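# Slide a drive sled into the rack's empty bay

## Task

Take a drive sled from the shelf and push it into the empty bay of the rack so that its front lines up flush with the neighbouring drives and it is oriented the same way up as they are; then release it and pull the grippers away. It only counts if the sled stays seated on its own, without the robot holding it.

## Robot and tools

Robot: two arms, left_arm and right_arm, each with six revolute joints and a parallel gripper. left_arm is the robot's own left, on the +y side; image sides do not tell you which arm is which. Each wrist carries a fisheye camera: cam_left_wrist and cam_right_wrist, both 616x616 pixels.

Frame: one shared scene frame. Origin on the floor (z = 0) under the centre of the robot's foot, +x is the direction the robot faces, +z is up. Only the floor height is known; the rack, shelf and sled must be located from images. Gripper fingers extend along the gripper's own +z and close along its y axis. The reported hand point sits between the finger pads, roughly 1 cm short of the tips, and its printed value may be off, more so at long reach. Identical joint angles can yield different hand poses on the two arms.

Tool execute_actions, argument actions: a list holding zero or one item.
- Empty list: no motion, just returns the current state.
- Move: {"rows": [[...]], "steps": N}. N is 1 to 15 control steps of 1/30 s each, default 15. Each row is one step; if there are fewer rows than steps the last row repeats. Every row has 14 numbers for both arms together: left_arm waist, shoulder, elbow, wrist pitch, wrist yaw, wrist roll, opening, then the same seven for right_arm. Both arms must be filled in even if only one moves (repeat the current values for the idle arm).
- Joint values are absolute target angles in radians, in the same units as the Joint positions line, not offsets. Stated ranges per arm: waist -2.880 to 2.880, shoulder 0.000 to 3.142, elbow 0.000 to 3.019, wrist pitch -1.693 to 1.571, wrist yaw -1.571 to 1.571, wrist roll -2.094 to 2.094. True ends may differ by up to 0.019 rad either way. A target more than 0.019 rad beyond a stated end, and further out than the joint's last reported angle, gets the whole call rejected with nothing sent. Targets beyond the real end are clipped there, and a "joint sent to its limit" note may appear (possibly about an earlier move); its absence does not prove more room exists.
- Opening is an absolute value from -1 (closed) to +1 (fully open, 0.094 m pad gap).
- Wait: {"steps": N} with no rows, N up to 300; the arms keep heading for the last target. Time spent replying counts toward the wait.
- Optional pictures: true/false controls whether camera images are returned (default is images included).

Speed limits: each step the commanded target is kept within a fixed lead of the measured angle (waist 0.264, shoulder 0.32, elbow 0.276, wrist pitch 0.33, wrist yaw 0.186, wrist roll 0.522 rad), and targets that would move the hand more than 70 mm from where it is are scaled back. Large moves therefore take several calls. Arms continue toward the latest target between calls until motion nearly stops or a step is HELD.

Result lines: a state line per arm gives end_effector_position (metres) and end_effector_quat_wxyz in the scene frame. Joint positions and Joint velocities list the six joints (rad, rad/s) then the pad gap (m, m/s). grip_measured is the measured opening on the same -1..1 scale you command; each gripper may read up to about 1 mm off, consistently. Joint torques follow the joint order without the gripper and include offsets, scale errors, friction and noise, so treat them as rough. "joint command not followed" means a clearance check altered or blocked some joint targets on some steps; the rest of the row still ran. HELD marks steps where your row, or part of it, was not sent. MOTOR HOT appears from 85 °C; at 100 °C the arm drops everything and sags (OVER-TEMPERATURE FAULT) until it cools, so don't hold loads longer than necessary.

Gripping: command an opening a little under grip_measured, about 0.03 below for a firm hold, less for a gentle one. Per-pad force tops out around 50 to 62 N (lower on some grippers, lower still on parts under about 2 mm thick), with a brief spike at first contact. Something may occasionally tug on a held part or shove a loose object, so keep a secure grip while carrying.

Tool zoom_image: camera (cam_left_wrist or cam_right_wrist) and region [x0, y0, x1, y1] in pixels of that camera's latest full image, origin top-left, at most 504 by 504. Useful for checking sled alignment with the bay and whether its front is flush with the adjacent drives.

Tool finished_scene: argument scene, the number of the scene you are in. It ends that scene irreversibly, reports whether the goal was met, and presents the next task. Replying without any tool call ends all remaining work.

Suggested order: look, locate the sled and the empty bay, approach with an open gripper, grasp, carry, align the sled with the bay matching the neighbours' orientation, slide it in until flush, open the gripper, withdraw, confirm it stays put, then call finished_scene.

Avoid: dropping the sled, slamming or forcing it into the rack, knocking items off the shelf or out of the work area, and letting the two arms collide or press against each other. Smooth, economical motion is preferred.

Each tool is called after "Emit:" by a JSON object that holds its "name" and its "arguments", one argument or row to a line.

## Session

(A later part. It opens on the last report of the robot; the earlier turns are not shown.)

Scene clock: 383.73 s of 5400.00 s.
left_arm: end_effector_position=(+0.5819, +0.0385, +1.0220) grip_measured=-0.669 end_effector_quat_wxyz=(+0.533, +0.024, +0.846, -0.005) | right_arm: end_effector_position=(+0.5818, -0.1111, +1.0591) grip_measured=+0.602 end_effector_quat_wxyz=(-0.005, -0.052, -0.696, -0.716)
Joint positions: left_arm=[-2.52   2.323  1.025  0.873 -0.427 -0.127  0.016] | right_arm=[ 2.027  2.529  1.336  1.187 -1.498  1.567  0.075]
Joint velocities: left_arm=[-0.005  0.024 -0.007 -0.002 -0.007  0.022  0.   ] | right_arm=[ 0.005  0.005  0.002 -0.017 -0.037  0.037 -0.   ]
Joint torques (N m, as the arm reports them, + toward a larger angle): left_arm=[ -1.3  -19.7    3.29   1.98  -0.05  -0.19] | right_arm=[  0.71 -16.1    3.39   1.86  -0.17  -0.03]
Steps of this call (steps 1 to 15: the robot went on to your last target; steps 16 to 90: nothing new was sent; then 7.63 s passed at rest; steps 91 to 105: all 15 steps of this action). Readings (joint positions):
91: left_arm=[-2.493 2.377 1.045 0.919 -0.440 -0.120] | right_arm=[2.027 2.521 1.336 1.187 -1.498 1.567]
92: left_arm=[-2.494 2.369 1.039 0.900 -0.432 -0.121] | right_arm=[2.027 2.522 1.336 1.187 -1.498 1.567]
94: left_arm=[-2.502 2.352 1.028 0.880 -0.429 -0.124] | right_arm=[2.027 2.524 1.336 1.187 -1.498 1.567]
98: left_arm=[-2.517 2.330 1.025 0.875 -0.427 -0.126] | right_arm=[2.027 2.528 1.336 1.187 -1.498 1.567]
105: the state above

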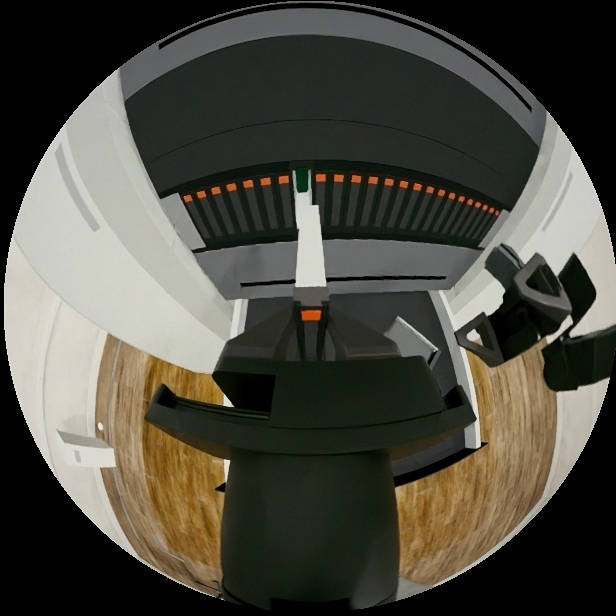

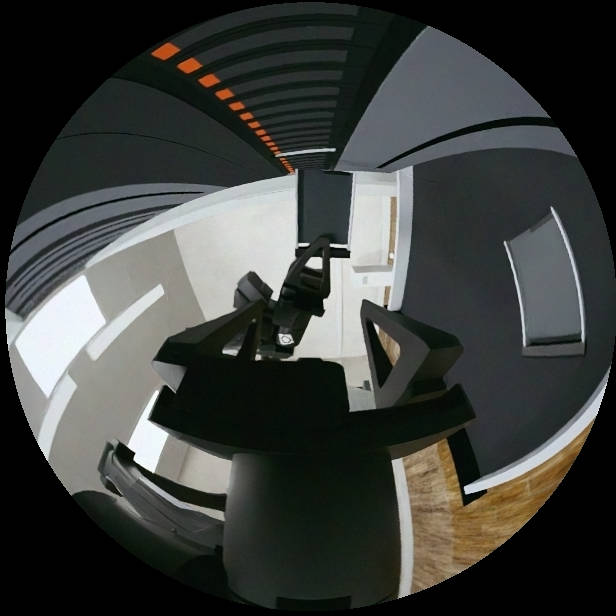

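Emit:
{"name": "execute_actions", "arguments": {
  "actions": [
    {"rows":[[-2.508,2.30,1.03,0.965,-0.452,-0.15,-0.7,2.02,2.55,1.33,1.2,-1.5,1.57,0.6]],"steps":15}
  ]
}}

Emit:
{"name": "zoom_image", "arguments": {
  "camera": "cam_left_wrist",
  "region": [250,150,370,300]
}}

Emit:
{"name": "zoom_image", "arguments": {
  "camera": "cam_right_wrist",
  "region": [230,150,400,330]
}}

Scene clock: 393.97 s of 5400.00 s.
left_arm: end_effector_position=(+0.5883, +0.0421, +1.0356) grip_measured=-0.669 end_effector_quat_wxyz=(+0.558, +0.004, +0.830, -0.008) | right_arm: end_effector_position=(+0.5818, -0.1111, +1.0591) grip_measured=+0.602 end_effector_quat_wxyz=(-0.005, -0.052, -0.696, -0.716)
Joint positions: left_arm=[-2.517  2.323  1.024  0.938 -0.448 -0.138  0.016] | right_arm=[ 2.027  2.529  1.336  1.187 -1.498  1.567  0.075]
Joint velocities: left_arm=[ 0.005 -0.005 -0.012 -0.012  0.066 -0.037  0.   ] | right_arm=[-0.005 -0.005  0.027 -0.002 -0.066 -0.007 -0.001]
Joint torques (N m, as the arm reports them, + toward a larger angle): left_arm=[ -0.25 -19.91   3.46   3.25  -0.28  -0.13] | right_arm=[  0.52 -16.22   3.42   1.91  -0.18  -0.02]
Steps of this call (steps 1 to 15: the robot went on to your last target; steps 16 to 90: nothing new was sent; then 6.73 s passed at rest; steps 91 to 105: all 15 steps of this action). Readings (joint positions):
91: left_arm=[-2.520 2.323 1.025 0.886 -0.437 -0.129] | right_arm=[2.027 2.529 1.336 1.187 -1.498 1.567]
92: left_arm=[-2.520 2.324 1.024 0.905 -0.444 -0.131] | right_arm=[2.027 2.529 1.336 1.187 -1.498 1.567]
94: left_arm=[-2.518 2.323 1.024 0.929 -0.448 -0.134] | right_arm=[2.027 2.529 1.336 1.187 -1.498 1.567]
98: left_arm=[-2.517 2.323 1.024 0.938 -0.448 -0.137] | right_arm=[2.027 2.529 1.336 1.187 -1.498 1.567]
105: the state above

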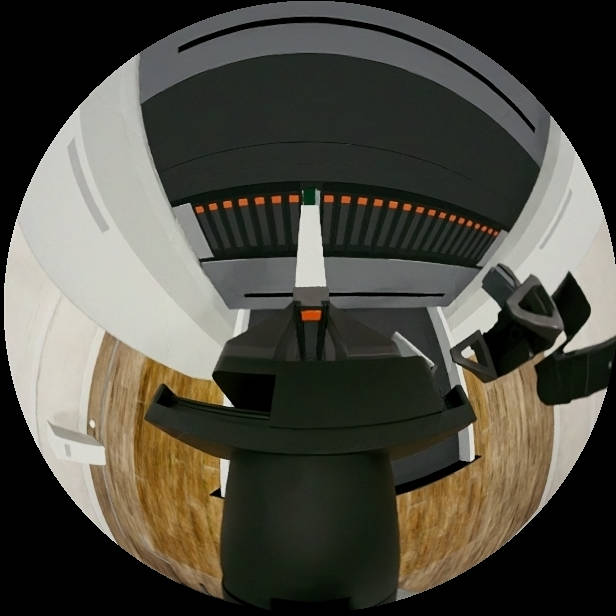

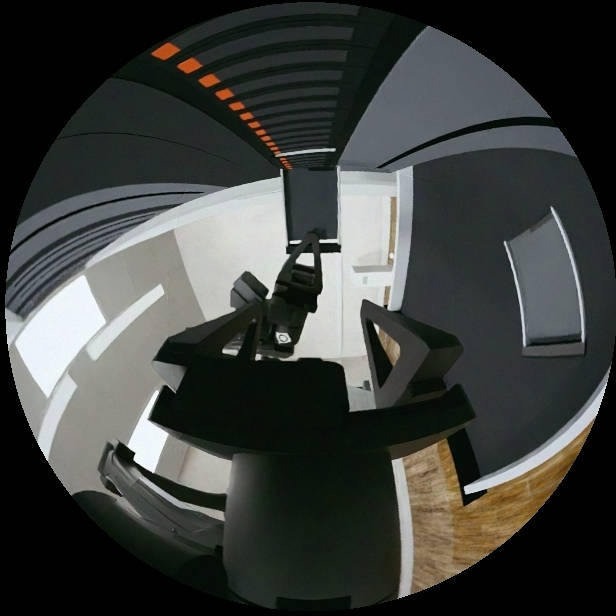

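Region (250, 150, 370, 300) of cam_left_wrist's 616x616 image, scaled by 3.360, with more detail than that image has; it fills the left 403 columns of this view, and the rest is white.

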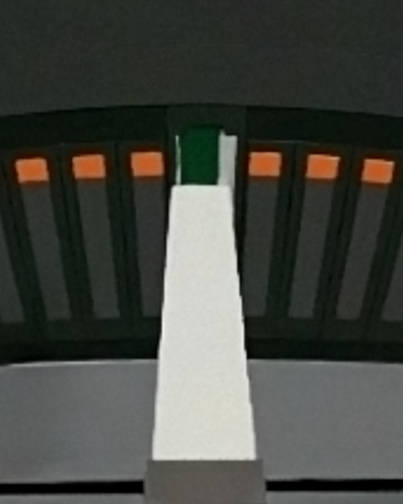

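Region (230, 150, 400, 330) of cam_right_wrist's 616x616 image, scaled by 2.800, with more detail than that image has.

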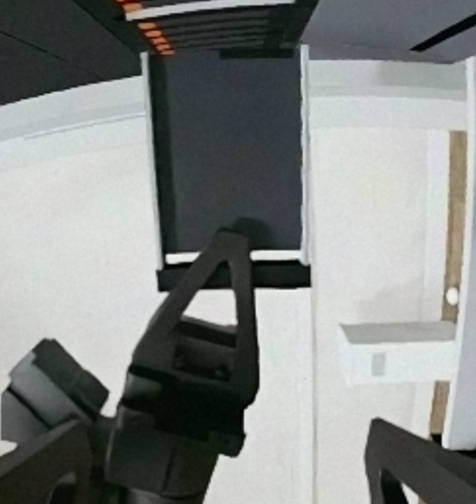

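Emit:
{"name": "execute_actions", "arguments": {
  "actions": [
    {"rows":[[-2.508,2.32,1.075,0.95,-0.452,-0.15,-0.7,2.02,2.55,1.33,1.2,-1.5,1.57,0.6]],"steps":15}
  ]
}}

Emit:
{"name": "zoom_image", "arguments": {
  "camera": "cam_left_wrist",
  "region": [250,150,370,300]
}}

Emit:
{"name": "zoom_image", "arguments": {
  "camera": "cam_right_wrist",
  "region": [230,150,400,330]
}}

Scene clock: 399.73 s of 5400.00 s.
left_arm: end_effector_position=(+0.5959, +0.0386, +1.0408) grip_measured=-0.669 end_effector_quat_wxyz=(+0.564, +0.001, +0.826, -0.011) | right_arm: end_effector_position=(+0.5818, -0.1111, +1.0591) grip_measured=+0.602 end_effector_quat_wxyz=(-0.005, -0.052, -0.696, -0.716)
Joint positions: left_arm=[-2.517  2.324  1.043  0.938 -0.449 -0.138  0.016] | right_arm=[ 2.027  2.529  1.336  1.187 -1.498  1.567  0.075]
Joint velocities: left_arm=[-0.005 -0.005  0.002 -0.007  0.081 -0.022  0.   ] | right_arm=[-0.005  0.005  0.012 -0.007  0.066  0.007  0.   ]
Joint torques (N m, as the arm reports them, + toward a larger angle): left_arm=[ -0.3  -18.5    5.22   2.61  -0.29  -0.16] | right_arm=[  0.61 -16.15   3.42   1.83  -0.18  -0.03]
Steps of this call (steps 1 to 15: the robot went on to your last target; steps 16 to 90: nothing new was sent; then 2.27 s passed at rest; steps 91 to 105: all 15 steps of this action). Readings (joint positions):
91: left_arm=[-2.517 2.323 1.025 0.938 -0.449 -0.138] | right_arm=[2.027 2.529 1.336 1.187 -1.498 1.567]
92: left_arm=[-2.517 2.323 1.028 0.938 -0.449 -0.138] | right_arm=[2.027 2.529 1.336 1.187 -1.498 1.567]
94: left_arm=[-2.517 2.324 1.034 0.938 -0.449 -0.138] | right_arm=[2.027 2.529 1.336 1.187 -1.498 1.567]
98: left_arm=[-2.517 2.324 1.042 0.938 -0.449 -0.138] | right_arm=[2.027 2.529 1.336 1.187 -1.498 1.567]
105: the state above

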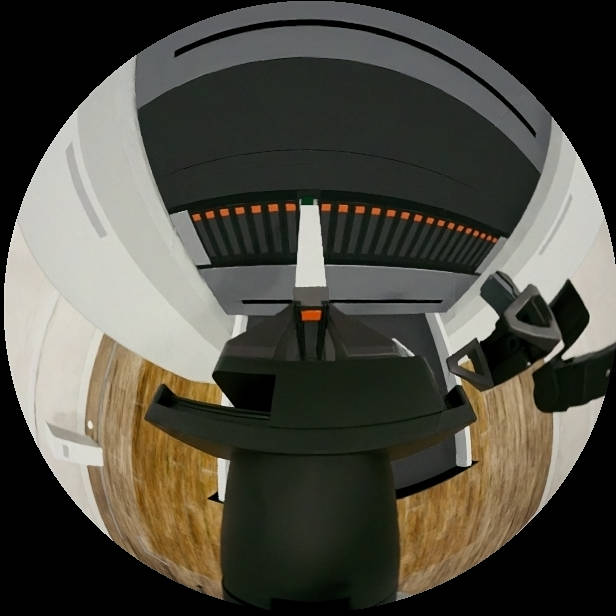

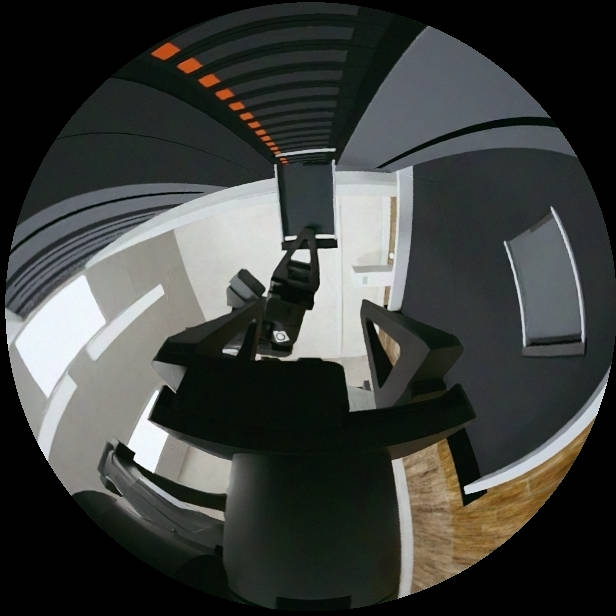

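Region (250, 150, 370, 300) of cam_left_wrist's 616x616 image, scaled by 3.360, with more detail than that image has; it fills the left 403 columns of this view, and the rest is white.

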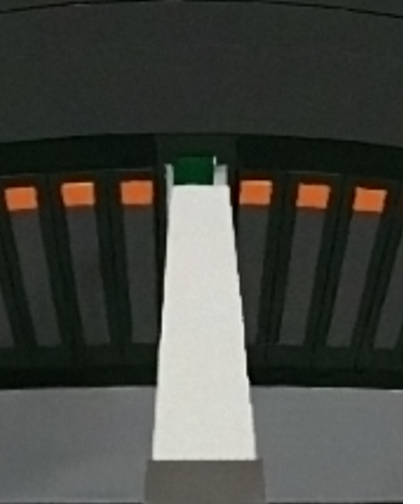

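Region (230, 150, 400, 330) of cam_right_wrist's 616x616 image, scaled by 2.800, with more detail than that image has.

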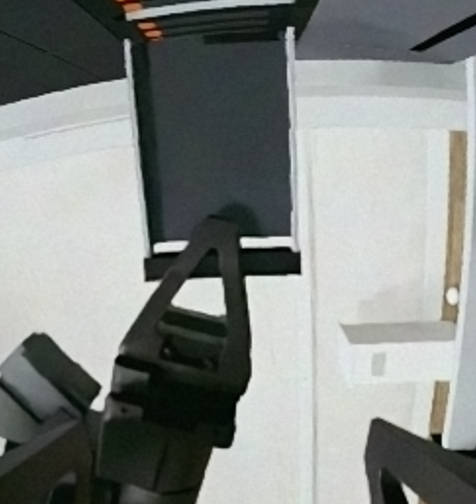

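Emit:
{"name": "execute_actions", "arguments": {
  "actions": [
    {"rows":[[-2.508,2.32,1.075,0.938,-0.46,-0.14,-0.7,2.02,2.55,1.33,1.2,-1.5,1.57,0.6],[-2.508,2.32,1.075,0.938,-0.46,-0.14,-0.7,2.02,2.55,1.33,1.2,-1.5,1.57,0.6],[-2.508,2.32,1.075,0.938,-0.46,-0.14,-0.7,2.02,2.55,1.33,1.2,-1.5,1.57,0.6],[-2.503,2.322,1.085,0.931,-0.456,-0.14,-0.7,2.02,2.55,1.33,1.2,-1.5,1.57,0.6],[-2.503,2.322,1.085,0.931,-0.456,-0.14,-0.7,2.02,2.55,1.33,1.2,-1.5,1.57,0.6],[-2.499,2.324,1.096,0.924,-0.452,-0.14,-0.7,2.02,2.55,1.33,1.2,-1.5,1.57,0.6],[-2.499,2.324,1.096,0.924,-0.452,-0.14,-0.7,2.02,2.55,1.33,1.2,-1.5,1.57,0.6],[-2.495,2.327,1.108,0.916,-0.448,-0.14,-0.7,2.02,2.55,1.33,1.2,-1.5,1.57,0.6]],"steps":15}
  ]
}}

Emit:
{"name": "zoom_image", "arguments": {
  "camera": "cam_left_wrist",
  "region": [250,150,370,300]
}}

Emit:
{"name": "zoom_image", "arguments": {
  "camera": "cam_right_wrist",
  "region": [230,150,400,330]
}}

Scene clock: 412.27 s of 5400.00 s.
left_arm: end_effector_position=(+0.6090, +0.0420, +1.0425) grip_measured=-0.669 end_effector_quat_wxyz=(+0.567, -0.006, +0.824, -0.008) | right_arm: end_effector_position=(+0.5818, -0.1111, +1.0591) grip_measured=+0.602 end_effector_quat_wxyz=(-0.005, -0.052, -0.696, -0.716)
Joint positions: left_arm=[-2.504  2.329  1.074  0.919 -0.449 -0.138  0.016] | right_arm=[ 2.027  2.529  1.336  1.187 -1.498  1.567  0.075]
Joint velocities: left_arm=[-0.005  0.005 -0.022  0.002 -0.051 -0.081 -0.   ] | right_arm=[-0.005  0.005  0.022 -0.002 -0.037  0.022 -0.001]
Joint torques (N m, as the arm reports them, + toward a larger angle): left_arm=[ -0.5  -18.6    5.58   1.89  -0.06  -0.06] | right_arm=[  0.81 -16.35   3.45   1.86  -0.17  -0.04]
Steps of this call (steps 1 to 15: the robot went on to your last target; steps 16 to 90: nothing new was sent; then 9.03 s passed at rest; steps 91 to 105: all 15 steps of this action). Readings (joint positions):
91: left_arm=[-2.517 2.324 1.043 0.938 -0.452 -0.138] | right_arm=[2.027 2.529 1.336 1.187 -1.498 1.567]
92: left_arm=[-2.517 2.324 1.043 0.938 -0.455 -0.138] | right_arm=[2.027 2.529 1.336 1.187 -1.498 1.567]
94: left_arm=[-2.517 2.324 1.043 0.937 -0.456 -0.138] | right_arm=[2.027 2.529 1.336 1.187 -1.498 1.567]
98: left_arm=[-2.513 2.325 1.054 0.927 -0.452 -0.138] | right_arm=[2.027 2.529 1.336 1.187 -1.498 1.567]
105: the state above

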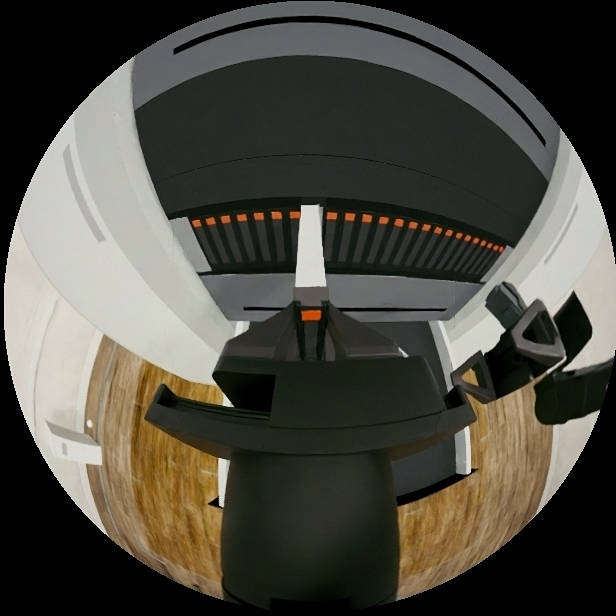

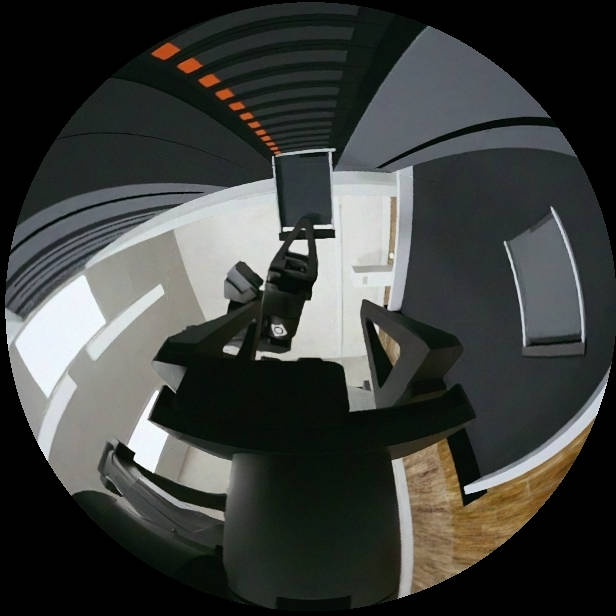

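Region (250, 150, 370, 300) of cam_left_wrist's 616x616 image, scaled by 3.360, with more detail than that image has; it fills the left 403 columns of this view, and the rest is white.

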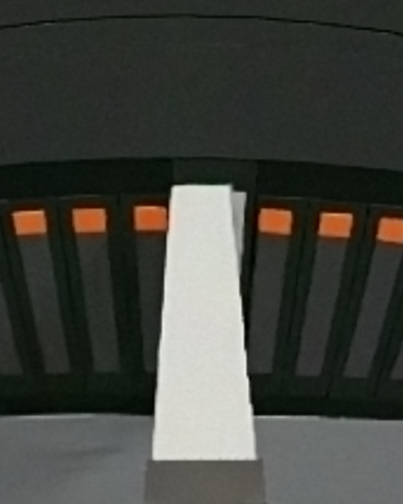

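Region (230, 150, 400, 330) of cam_right_wrist's 616x616 image, scaled by 2.800, with more detail than that image has.

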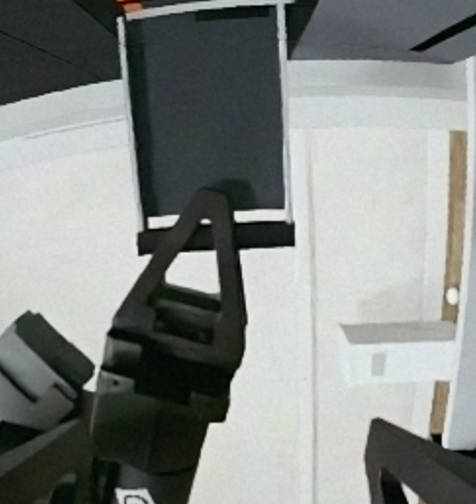

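Emit:
{"name": "execute_actions", "arguments": {
  "actions": [
    {"rows":[[-2.5,2.33,1.085,0.908,-0.434,-0.14,-0.7,2.02,2.55,1.33,1.2,-1.5,1.57,0.6]],"steps":12}
  ]
}}

Emit:
{"name": "zoom_image", "arguments": {
  "camera": "cam_left_wrist",
  "region": [250,150,370,300]
}}

Emit:
{"name": "zoom_image", "arguments": {
  "camera": "cam_right_wrist",
  "region": [230,120,400,300]
}}

Scene clock: 420.03 s of 5400.00 s.
left_arm: end_effector_position=(+0.6081, +0.0400, +1.0402) grip_measured=-0.669 end_effector_quat_wxyz=(+0.563, -0.001, +0.827, -0.012) | right_arm: end_effector_position=(+0.5818, -0.1111, +1.0591) grip_measured=+0.602 end_effector_quat_wxyz=(-0.005, -0.052, -0.696, -0.716)
Joint positions: left_arm=[-2.504  2.33   1.074  0.911 -0.436 -0.138  0.016] | right_arm=[ 2.027  2.529  1.336  1.187 -1.498  1.567  0.075]
Joint velocities: left_arm=[ 0.005  0.005 -0.007  0.002  0.007 -0.022  0.   ] | right_arm=[-0.015  0.015  0.017 -0.022 -0.022 -0.037  0.   ]
Joint torques (N m, as the arm reports them, + toward a larger angle): left_arm=[ -0.89 -18.48   4.09   1.88  -0.01  -0.05] | right_arm=[  0.72 -16.25   3.4    1.83  -0.19  -0.04]
Steps of this call (steps 1 to 15: the robot went on to your last target; steps 16 to 90: nothing new was sent; then 4.37 s passed at rest; steps 91 to 102: all 12 steps of this action). Readings (joint positions):
91: left_arm=[-2.504 2.329 1.074 0.918 -0.443 -0.138] | right_arm=[2.027 2.529 1.336 1.187 -1.498 1.567]
92: left_arm=[-2.504 2.329 1.074 0.916 -0.439 -0.138] | right_arm=[2.027 2.529 1.336 1.187 -1.498 1.567]
94: left_arm=[-2.504 2.329 1.074 0.913 -0.437 -0.138] | right_arm=[2.027 2.529 1.336 1.187 -1.498 1.567]
98: left_arm=[-2.504 2.330 1.074 0.911 -0.436 -0.138] | right_arm=[2.027 2.529 1.336 1.187 -1.498 1.567]
102: the state above

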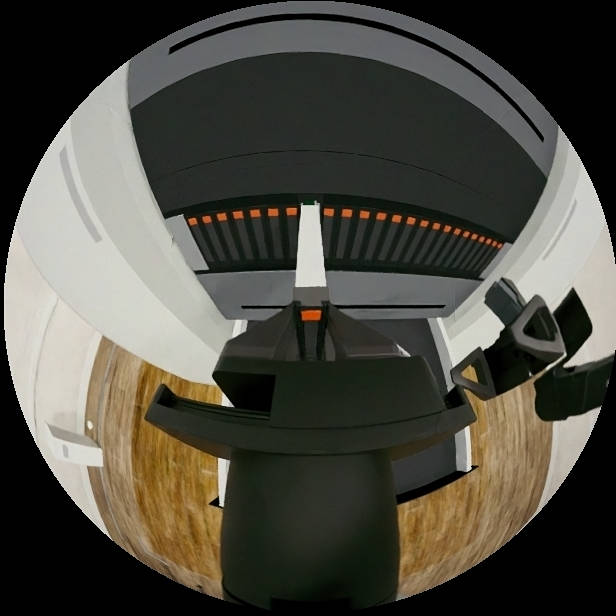

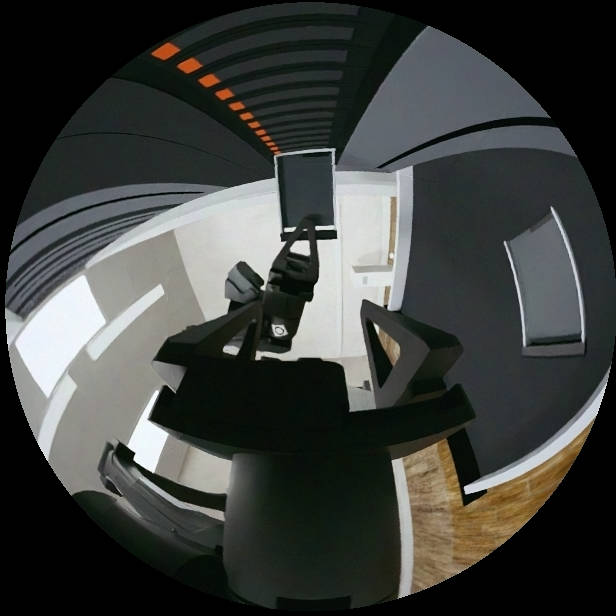

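Region (250, 150, 370, 300) of cam_left_wrist's 616x616 image, scaled by 3.360, with more detail than that image has; it fills the left 403 columns of this view, and the rest is white.

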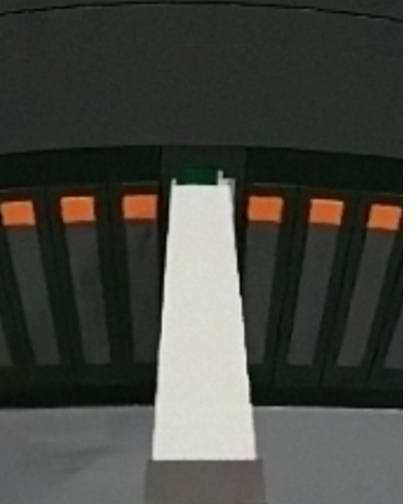

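Region (230, 120, 400, 300) of cam_right_wrist's 616x616 image, scaled by 2.800, with more detail than that image has.

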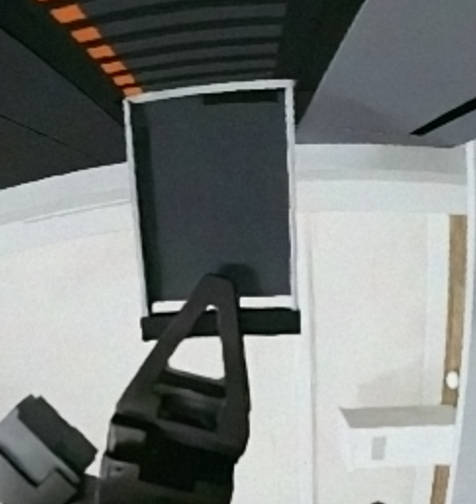

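Emit:
{"name": "execute_actions", "arguments": {
  "actions": [
    {"rows":[[-2.5,2.332,1.105,0.908,-0.434,-0.14,-0.7,2.02,2.55,1.33,1.2,-1.5,1.57,0.6],[-2.5,2.332,1.105,0.908,-0.434,-0.14,-0.7,2.02,2.55,1.33,1.2,-1.5,1.57,0.6],[-2.5,2.332,1.105,0.908,-0.434,-0.14,-0.7,2.02,2.55,1.33,1.2,-1.5,1.57,0.6],[-2.496,2.334,1.116,0.901,-0.431,-0.14,-0.7,2.02,2.55,1.33,1.2,-1.5,1.57,0.6],[-2.496,2.334,1.116,0.901,-0.431,-0.14,-0.7,2.02,2.55,1.33,1.2,-1.5,1.57,0.6],[-2.492,2.337,1.128,0.893,-0.427,-0.14,-0.7,2.02,2.55,1.33,1.2,-1.5,1.57,0.6],[-2.492,2.337,1.128,0.893,-0.427,-0.14,-0.7,2.02,2.55,1.33,1.2,-1.5,1.57,0.6],[-2.488,2.34,1.14,0.885,-0.423,-0.14,-0.7,2.02,2.55,1.33,1.2,-1.5,1.57,0.6]],"steps":15}
  ]
}}

Emit:
{"name": "zoom_image", "arguments": {
  "camera": "cam_left_wrist",
  "region": [250,150,370,300]
}}

Emit:
{"name": "zoom_image", "arguments": {
  "camera": "cam_right_wrist",
  "region": [230,120,400,300]
}}

Scene clock: 433.73 s of 5400.00 s.
left_arm: end_effector_position=(+0.6124, +0.0383, +1.0340) grip_measured=-0.669 end_effector_quat_wxyz=(+0.557, +0.003, +0.831, -0.013) | right_arm: end_effector_position=(+0.5818, -0.1111, +1.0591) grip_measured=+0.602 end_effector_quat_wxyz=(-0.005, -0.052, -0.696, -0.716)
Joint positions: left_arm=[-2.501  2.341  1.093  0.889 -0.427 -0.138  0.016] | right_arm=[ 2.027  2.529  1.336  1.187 -1.498  1.567  0.075]
Joint velocities: left_arm=[-0.005 -0.015  0.007 -0.027 -0.066  0.007 -0.   ] | right_arm=[ 0.005 -0.005 -0.007 -0.007 -0.022 -0.037  0.002]
Joint torques (N m, as the arm reports them, + toward a larger angle): left_arm=[ -0.06 -18.46   6.37   1.97   0.05  -0.06] | right_arm=[  0.61 -16.42   3.42   1.82  -0.2   -0.02]
Steps of this call (steps 1 to 15: the robot went on to your last target; steps 16 to 90: nothing new was sent; then 10.20 s passed at rest; steps 91 to 105: all 15 steps of this action). Readings (joint positions):
91: left_arm=[-2.504 2.330 1.074 0.911 -0.436 -0.138] | right_arm=[2.027 2.529 1.336 1.187 -1.498 1.567]
92: left_arm=[-2.504 2.330 1.074 0.911 -0.436 -0.138] | right_arm=[2.027 2.529 1.336 1.187 -1.498 1.567]
94: left_arm=[-2.504 2.331 1.074 0.910 -0.435 -0.138] | right_arm=[2.027 2.529 1.336 1.187 -1.498 1.567]
98: left_arm=[-2.504 2.336 1.086 0.897 -0.430 -0.138] | right_arm=[2.027 2.529 1.336 1.187 -1.498 1.567]
105: the state above

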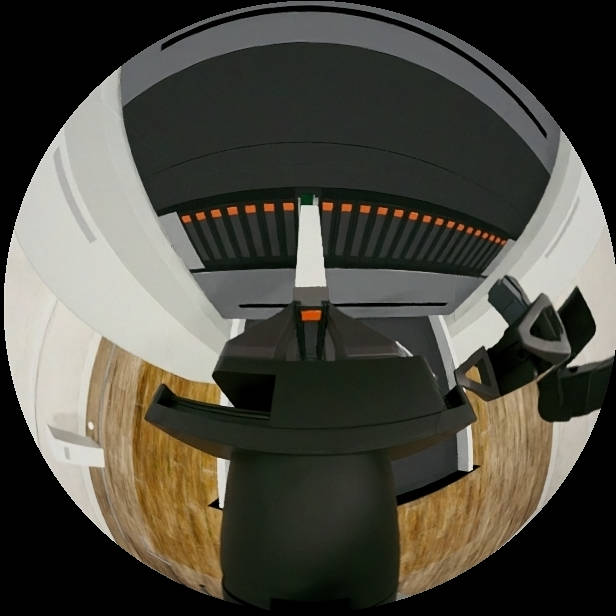

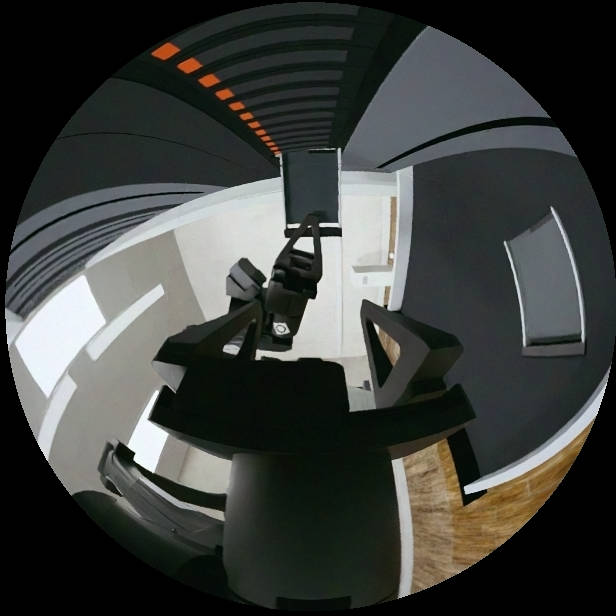

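Region (250, 150, 370, 300) of cam_left_wrist's 616x616 image, scaled by 3.360, with more detail than that image has; it fills the left 403 columns of this view, and the rest is white.

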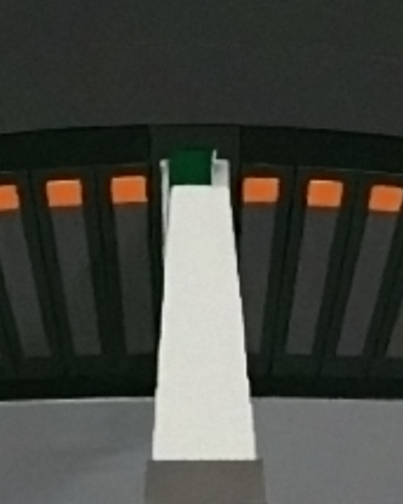

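Region (230, 120, 400, 300) of cam_right_wrist's 616x616 image, scaled by 2.800, with more detail than that image has.

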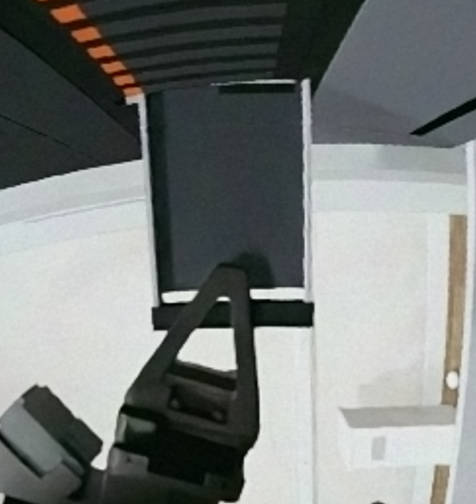

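Emit:
{"name": "execute_actions", "arguments": {
  "actions": [
    {"rows":[[-2.495,2.335,1.11,0.925,-0.448,-0.14,-0.7,2.02,2.55,1.33,1.2,-1.5,1.57,0.6]],"steps":12}
  ]
}}

Emit:
{"name": "zoom_image", "arguments": {
  "camera": "cam_left_wrist",
  "region": [250,150,370,300]
}}

Emit:
{"name": "zoom_image", "arguments": {
  "camera": "cam_right_wrist",
  "region": [230,120,400,300]
}}

Scene clock: 441.80 s of 5400.00 s.
left_arm: end_effector_position=(+0.6128, +0.0404, +1.0346) grip_measured=-0.669 end_effector_quat_wxyz=(+0.558, -0.001, +0.829, -0.008) | right_arm: end_effector_position=(+0.5818, -0.1111, +1.0591) grip_measured=+0.602 end_effector_quat_wxyz=(-0.005, -0.052, -0.696, -0.716)
Joint positions: left_arm=[-2.501  2.342  1.093  0.892 -0.439 -0.138  0.016] | right_arm=[ 2.027  2.529  1.336  1.187 -1.498  1.567  0.075]
Joint velocities: left_arm=[-0.005  0.005  0.002 -0.002  0.066 -0.095  0.002] | right_arm=[-0.005 -0.005 -0.017 -0.007 -0.066 -0.066 -0.   ]
Joint torques (N m, as the arm reports them, + toward a larger angle): left_arm=[ -0.68 -19.23   4.45   3.57  -0.52  -0.05] | right_arm=[  0.63 -16.29   3.39   1.87  -0.18  -0.04]
Steps of this call (steps 1 to 15: the robot went on to your last target; steps 16 to 90: nothing new was sent; then 4.67 s passed at rest; steps 91 to 102: all 12 steps of this action). Readings (joint positions):
91: left_arm=[-2.501 2.341 1.093 0.890 -0.434 -0.138] | right_arm=[2.027 2.529 1.336 1.187 -1.498 1.567]
92: left_arm=[-2.501 2.341 1.093 0.891 -0.438 -0.138] | right_arm=[2.027 2.529 1.336 1.187 -1.498 1.567]
94: left_arm=[-2.501 2.341 1.093 0.892 -0.439 -0.138] | right_arm=[2.027 2.529 1.336 1.187 -1.498 1.567]
98: left_arm=[-2.501 2.342 1.093 0.892 -0.439 -0.138] | right_arm=[2.027 2.529 1.336 1.187 -1.498 1.567]
102: the state above

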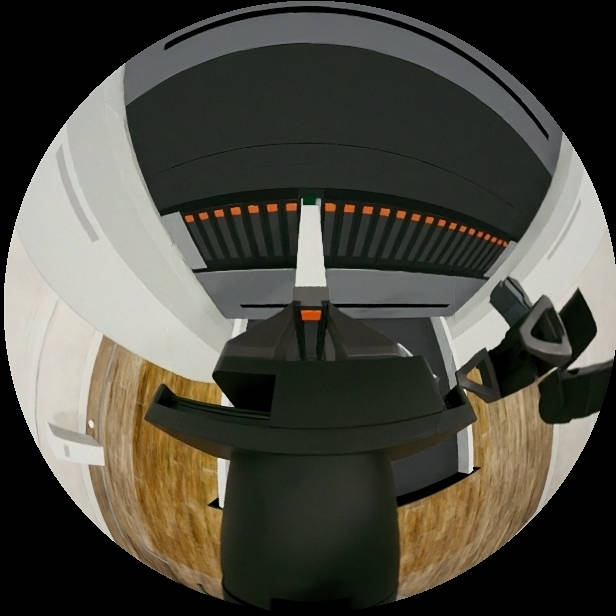

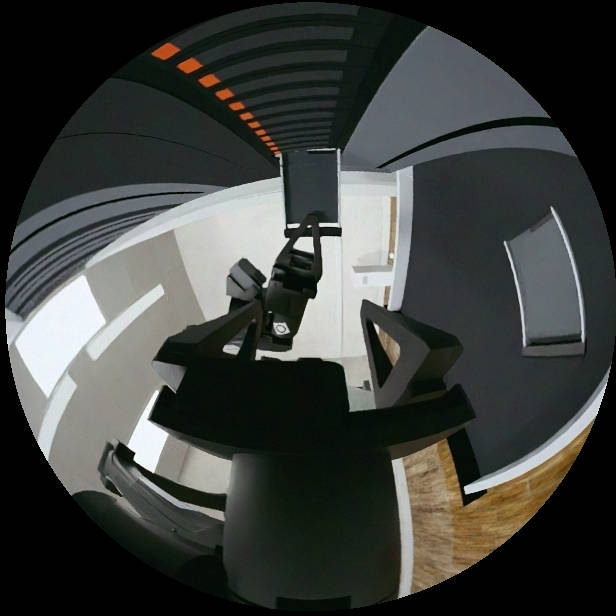

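Region (250, 150, 370, 300) of cam_left_wrist's 616x616 image, scaled by 3.360, with more detail than that image has; it fills the left 403 columns of this view, and the rest is white.

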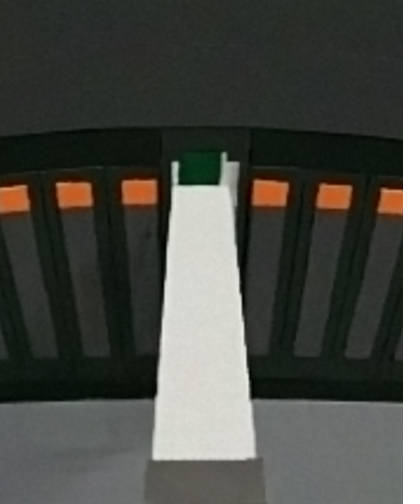

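Region (230, 120, 400, 300) of cam_right_wrist's 616x616 image, scaled by 2.800, with more detail than that image has.

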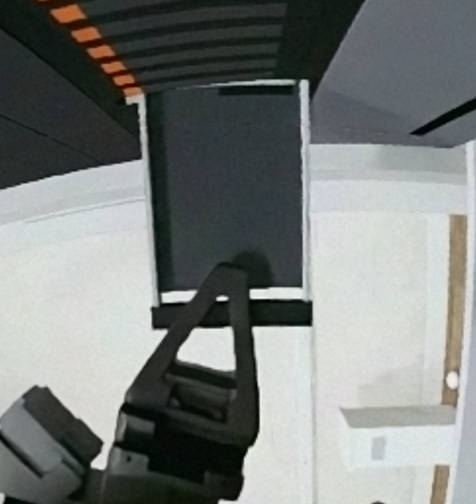

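Emit:
{"name": "execute_actions", "arguments": {
  "actions": [
    {"rows":[[-2.495,2.35,1.07,0.9,-0.44,-0.14,-0.7,2.02,2.55,1.33,1.2,-1.5,1.57,0.6],[-2.495,2.35,1.07,0.9,-0.44,-0.14,-0.7,2.02,2.55,1.33,1.2,-1.5,1.57,0.6],[-2.495,2.35,1.07,0.9,-0.44,-0.14,-0.7,2.02,2.55,1.33,1.2,-1.5,1.57,0.6],[-2.495,2.35,1.07,0.9,-0.44,-0.14,-0.7,2.02,2.55,1.33,1.2,-1.5,1.57,0.6],[-2.495,2.35,1.07,0.9,-0.44,-0.14,-0.7,2.02,2.55,1.33,1.2,-1.5,1.57,0.6],[-2.495,2.31,1.09,0.95,-0.44,-0.14,-0.7,2.02,2.55,1.33,1.2,-1.5,1.57,0.6]],"steps":15}
  ]
}}

Emit:
{"name": "zoom_image", "arguments": {
  "camera": "cam_left_wrist",
  "region": [250,150,370,300]
}}

Emit:
{"name": "zoom_image", "arguments": {
  "camera": "cam_right_wrist",
  "region": [230,120,400,300]
}}

Scene clock: 453.20 s of 5400.00 s.
left_arm: end_effector_position=(+0.6069, +0.0433, +1.0356) grip_measured=-0.669 end_effector_quat_wxyz=(+0.563, -0.003, +0.826, -0.011) | right_arm: end_effector_position=(+0.5818, -0.1111, +1.0591) grip_measured=+0.602 end_effector_quat_wxyz=(-0.005, -0.052, -0.696, -0.716)
Joint positions: left_arm=[-2.5    2.34   1.072  0.924 -0.437 -0.138  0.016] | right_arm=[ 2.027  2.529  1.336  1.187 -1.498  1.567  0.075]
Joint velocities: left_arm=[-0.015 -0.005 -0.017  0.012  0.066 -0.022 -0.001] | right_arm=[-0.015 -0.005  0.027 -0.022  0.007 -0.066  0.   ]
Joint torques (N m, as the arm reports them, + toward a larger angle): left_arm=[ -0.45 -21.33   4.35   3.15  -0.26  -0.05] | right_arm=[  0.66 -16.29   3.42   1.86  -0.17  -0.03]
Steps of this call (steps 1 to 15: the robot went on to your last target; steps 16 to 90: nothing new was sent; then 7.90 s passed at rest; steps 91 to 105: all 15 steps of this action). Readings (joint positions):
91: left_arm=[-2.501 2.342 1.090 0.892 -0.439 -0.138] | right_arm=[2.027 2.529 1.336 1.187 -1.498 1.567]
92: left_arm=[-2.501 2.342 1.086 0.892 -0.437 -0.138] | right_arm=[2.027 2.529 1.336 1.187 -1.498 1.567]
94: left_arm=[-2.501 2.343 1.077 0.892 -0.437 -0.138] | right_arm=[2.027 2.529 1.336 1.187 -1.498 1.567]
98: left_arm=[-2.500 2.346 1.072 0.909 -0.437 -0.138] | right_arm=[2.027 2.529 1.336 1.187 -1.498 1.567]
105: the state above

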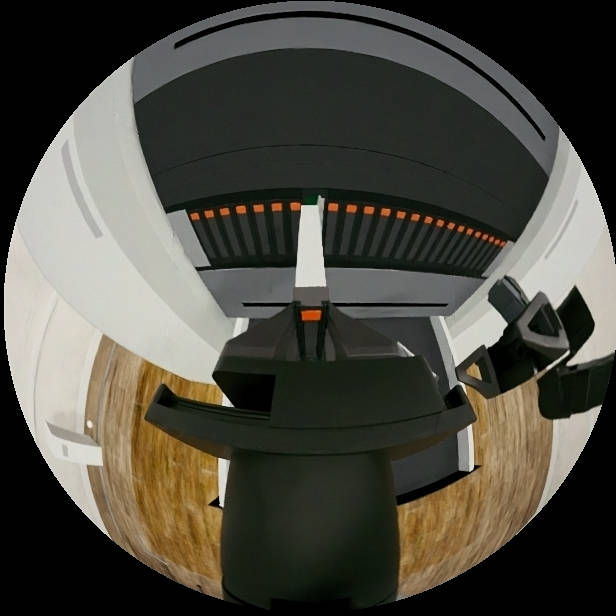

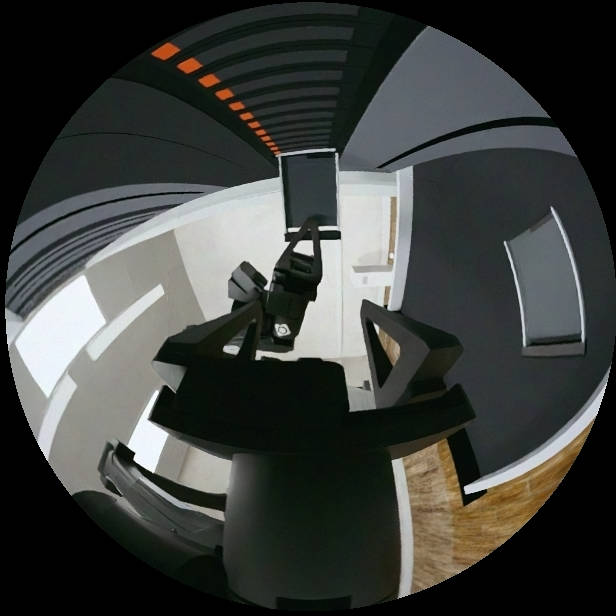

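Region (250, 150, 370, 300) of cam_left_wrist's 616x616 image, scaled by 3.360, with more detail than that image has; it fills the left 403 columns of this view, and the rest is white.

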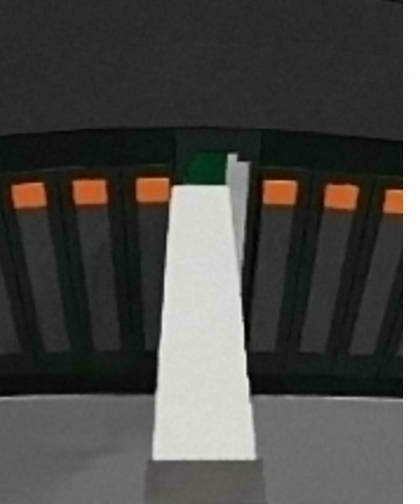

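Region (230, 120, 400, 300) of cam_right_wrist's 616x616 image, scaled by 2.800, with more detail than that image has.

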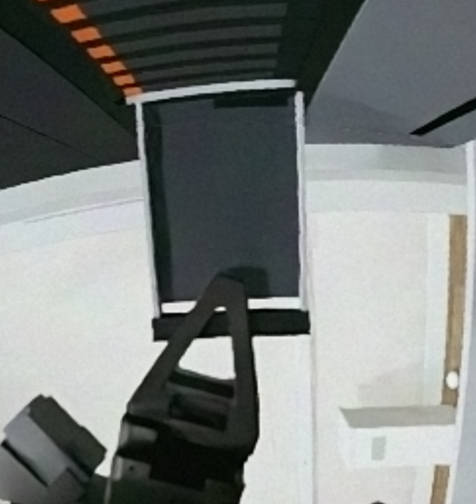

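Emit:
{"name": "execute_actions", "arguments": {
  "actions": [
    {"rows":[[-2.497,2.335,1.125,0.93,-0.437,-0.14,-0.7,2.02,2.55,1.33,1.2,-1.5,1.57,0.6]],"steps":12}
  ]
}}

Emit:
{"name": "zoom_image", "arguments": {
  "camera": "cam_left_wrist",
  "region": [250,150,370,300]
}}

Emit:
{"name": "zoom_image", "arguments": {
  "camera": "cam_right_wrist",
  "region": [230,120,400,300]
}}

Scene clock: 460.33 s of 5400.00 s.
left_arm: end_effector_position=(+0.6094, +0.0421, +1.0366) grip_measured=-0.669 end_effector_quat_wxyz=(+0.565, -0.003, +0.825, -0.012) | right_arm: end_effector_position=(+0.5818, -0.1111, +1.0591) grip_measured=+0.602 end_effector_quat_wxyz=(-0.005, -0.052, -0.696, -0.716)
Joint positions: left_arm=[-2.5    2.342  1.079  0.924 -0.437 -0.138  0.016] | right_arm=[ 2.027  2.529  1.336  1.187 -1.498  1.567  0.075]
Joint velocities: left_arm=[ 0.005  0.005 -0.007 -0.012  0.037 -0.007 -0.001] | right_arm=[ 0.005  0.005 -0.002  0.017  0.051 -0.007  0.001]
Joint torques (N m, as the arm reports them, + toward a larger angle): left_arm=[ -0.94 -18.78   6.16   2.38  -0.14  -0.05] | right_arm=[  0.47 -16.17   3.46   1.84  -0.18  -0.04]
Steps of this call (steps 1 to 15: the robot went on to your last target; steps 16 to 90: nothing new was sent; then 3.73 s passed at rest; steps 91 to 102: all 12 steps of this action). Readings (joint positions):
91: left_arm=[-2.500 2.340 1.073 0.924 -0.437 -0.138] | right_arm=[2.027 2.529 1.336 1.187 -1.498 1.567]
92: left_arm=[-2.500 2.341 1.075 0.924 -0.437 -0.138] | right_arm=[2.027 2.529 1.336 1.187 -1.498 1.567]
94: left_arm=[-2.500 2.341 1.079 0.924 -0.437 -0.138] | right_arm=[2.027 2.529 1.336 1.187 -1.498 1.567]
98: left_arm=[-2.500 2.342 1.079 0.924 -0.437 -0.138] | right_arm=[2.027 2.529 1.336 1.187 -1.498 1.567]
102: the state above

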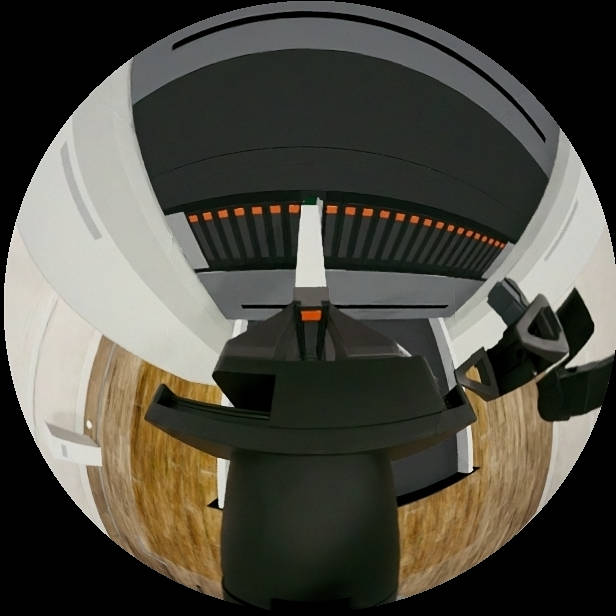

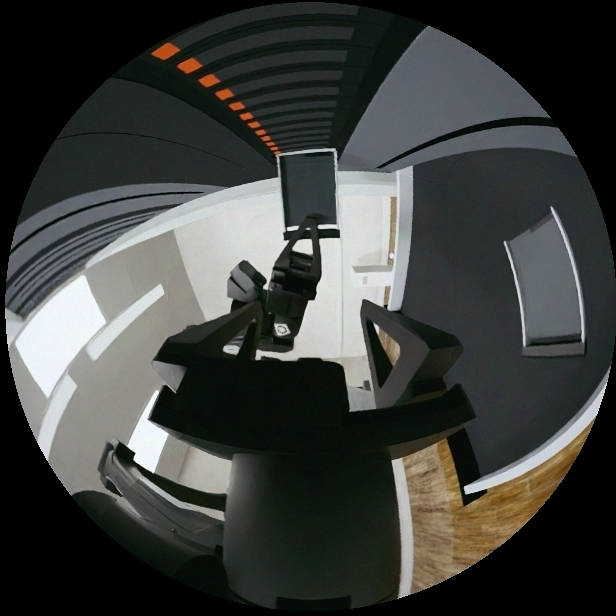

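Region (250, 150, 370, 300) of cam_left_wrist's 616x616 image, scaled by 3.360, with more detail than that image has; it fills the left 403 columns of this view, and the rest is white.

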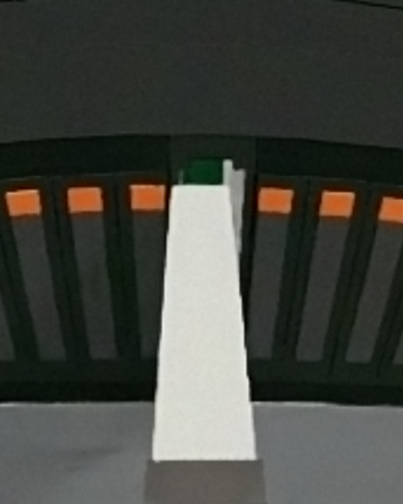

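Region (230, 120, 400, 300) of cam_right_wrist's 616x616 image, scaled by 2.800, with more detail than that image has.

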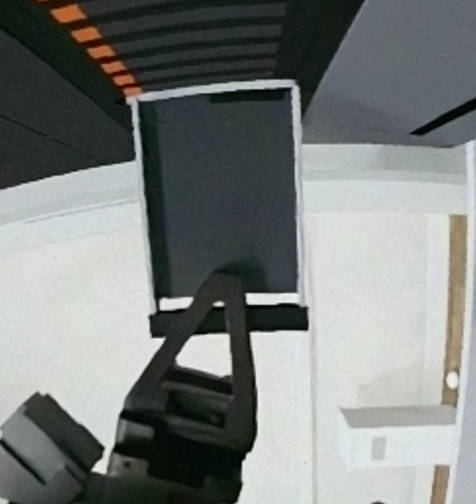

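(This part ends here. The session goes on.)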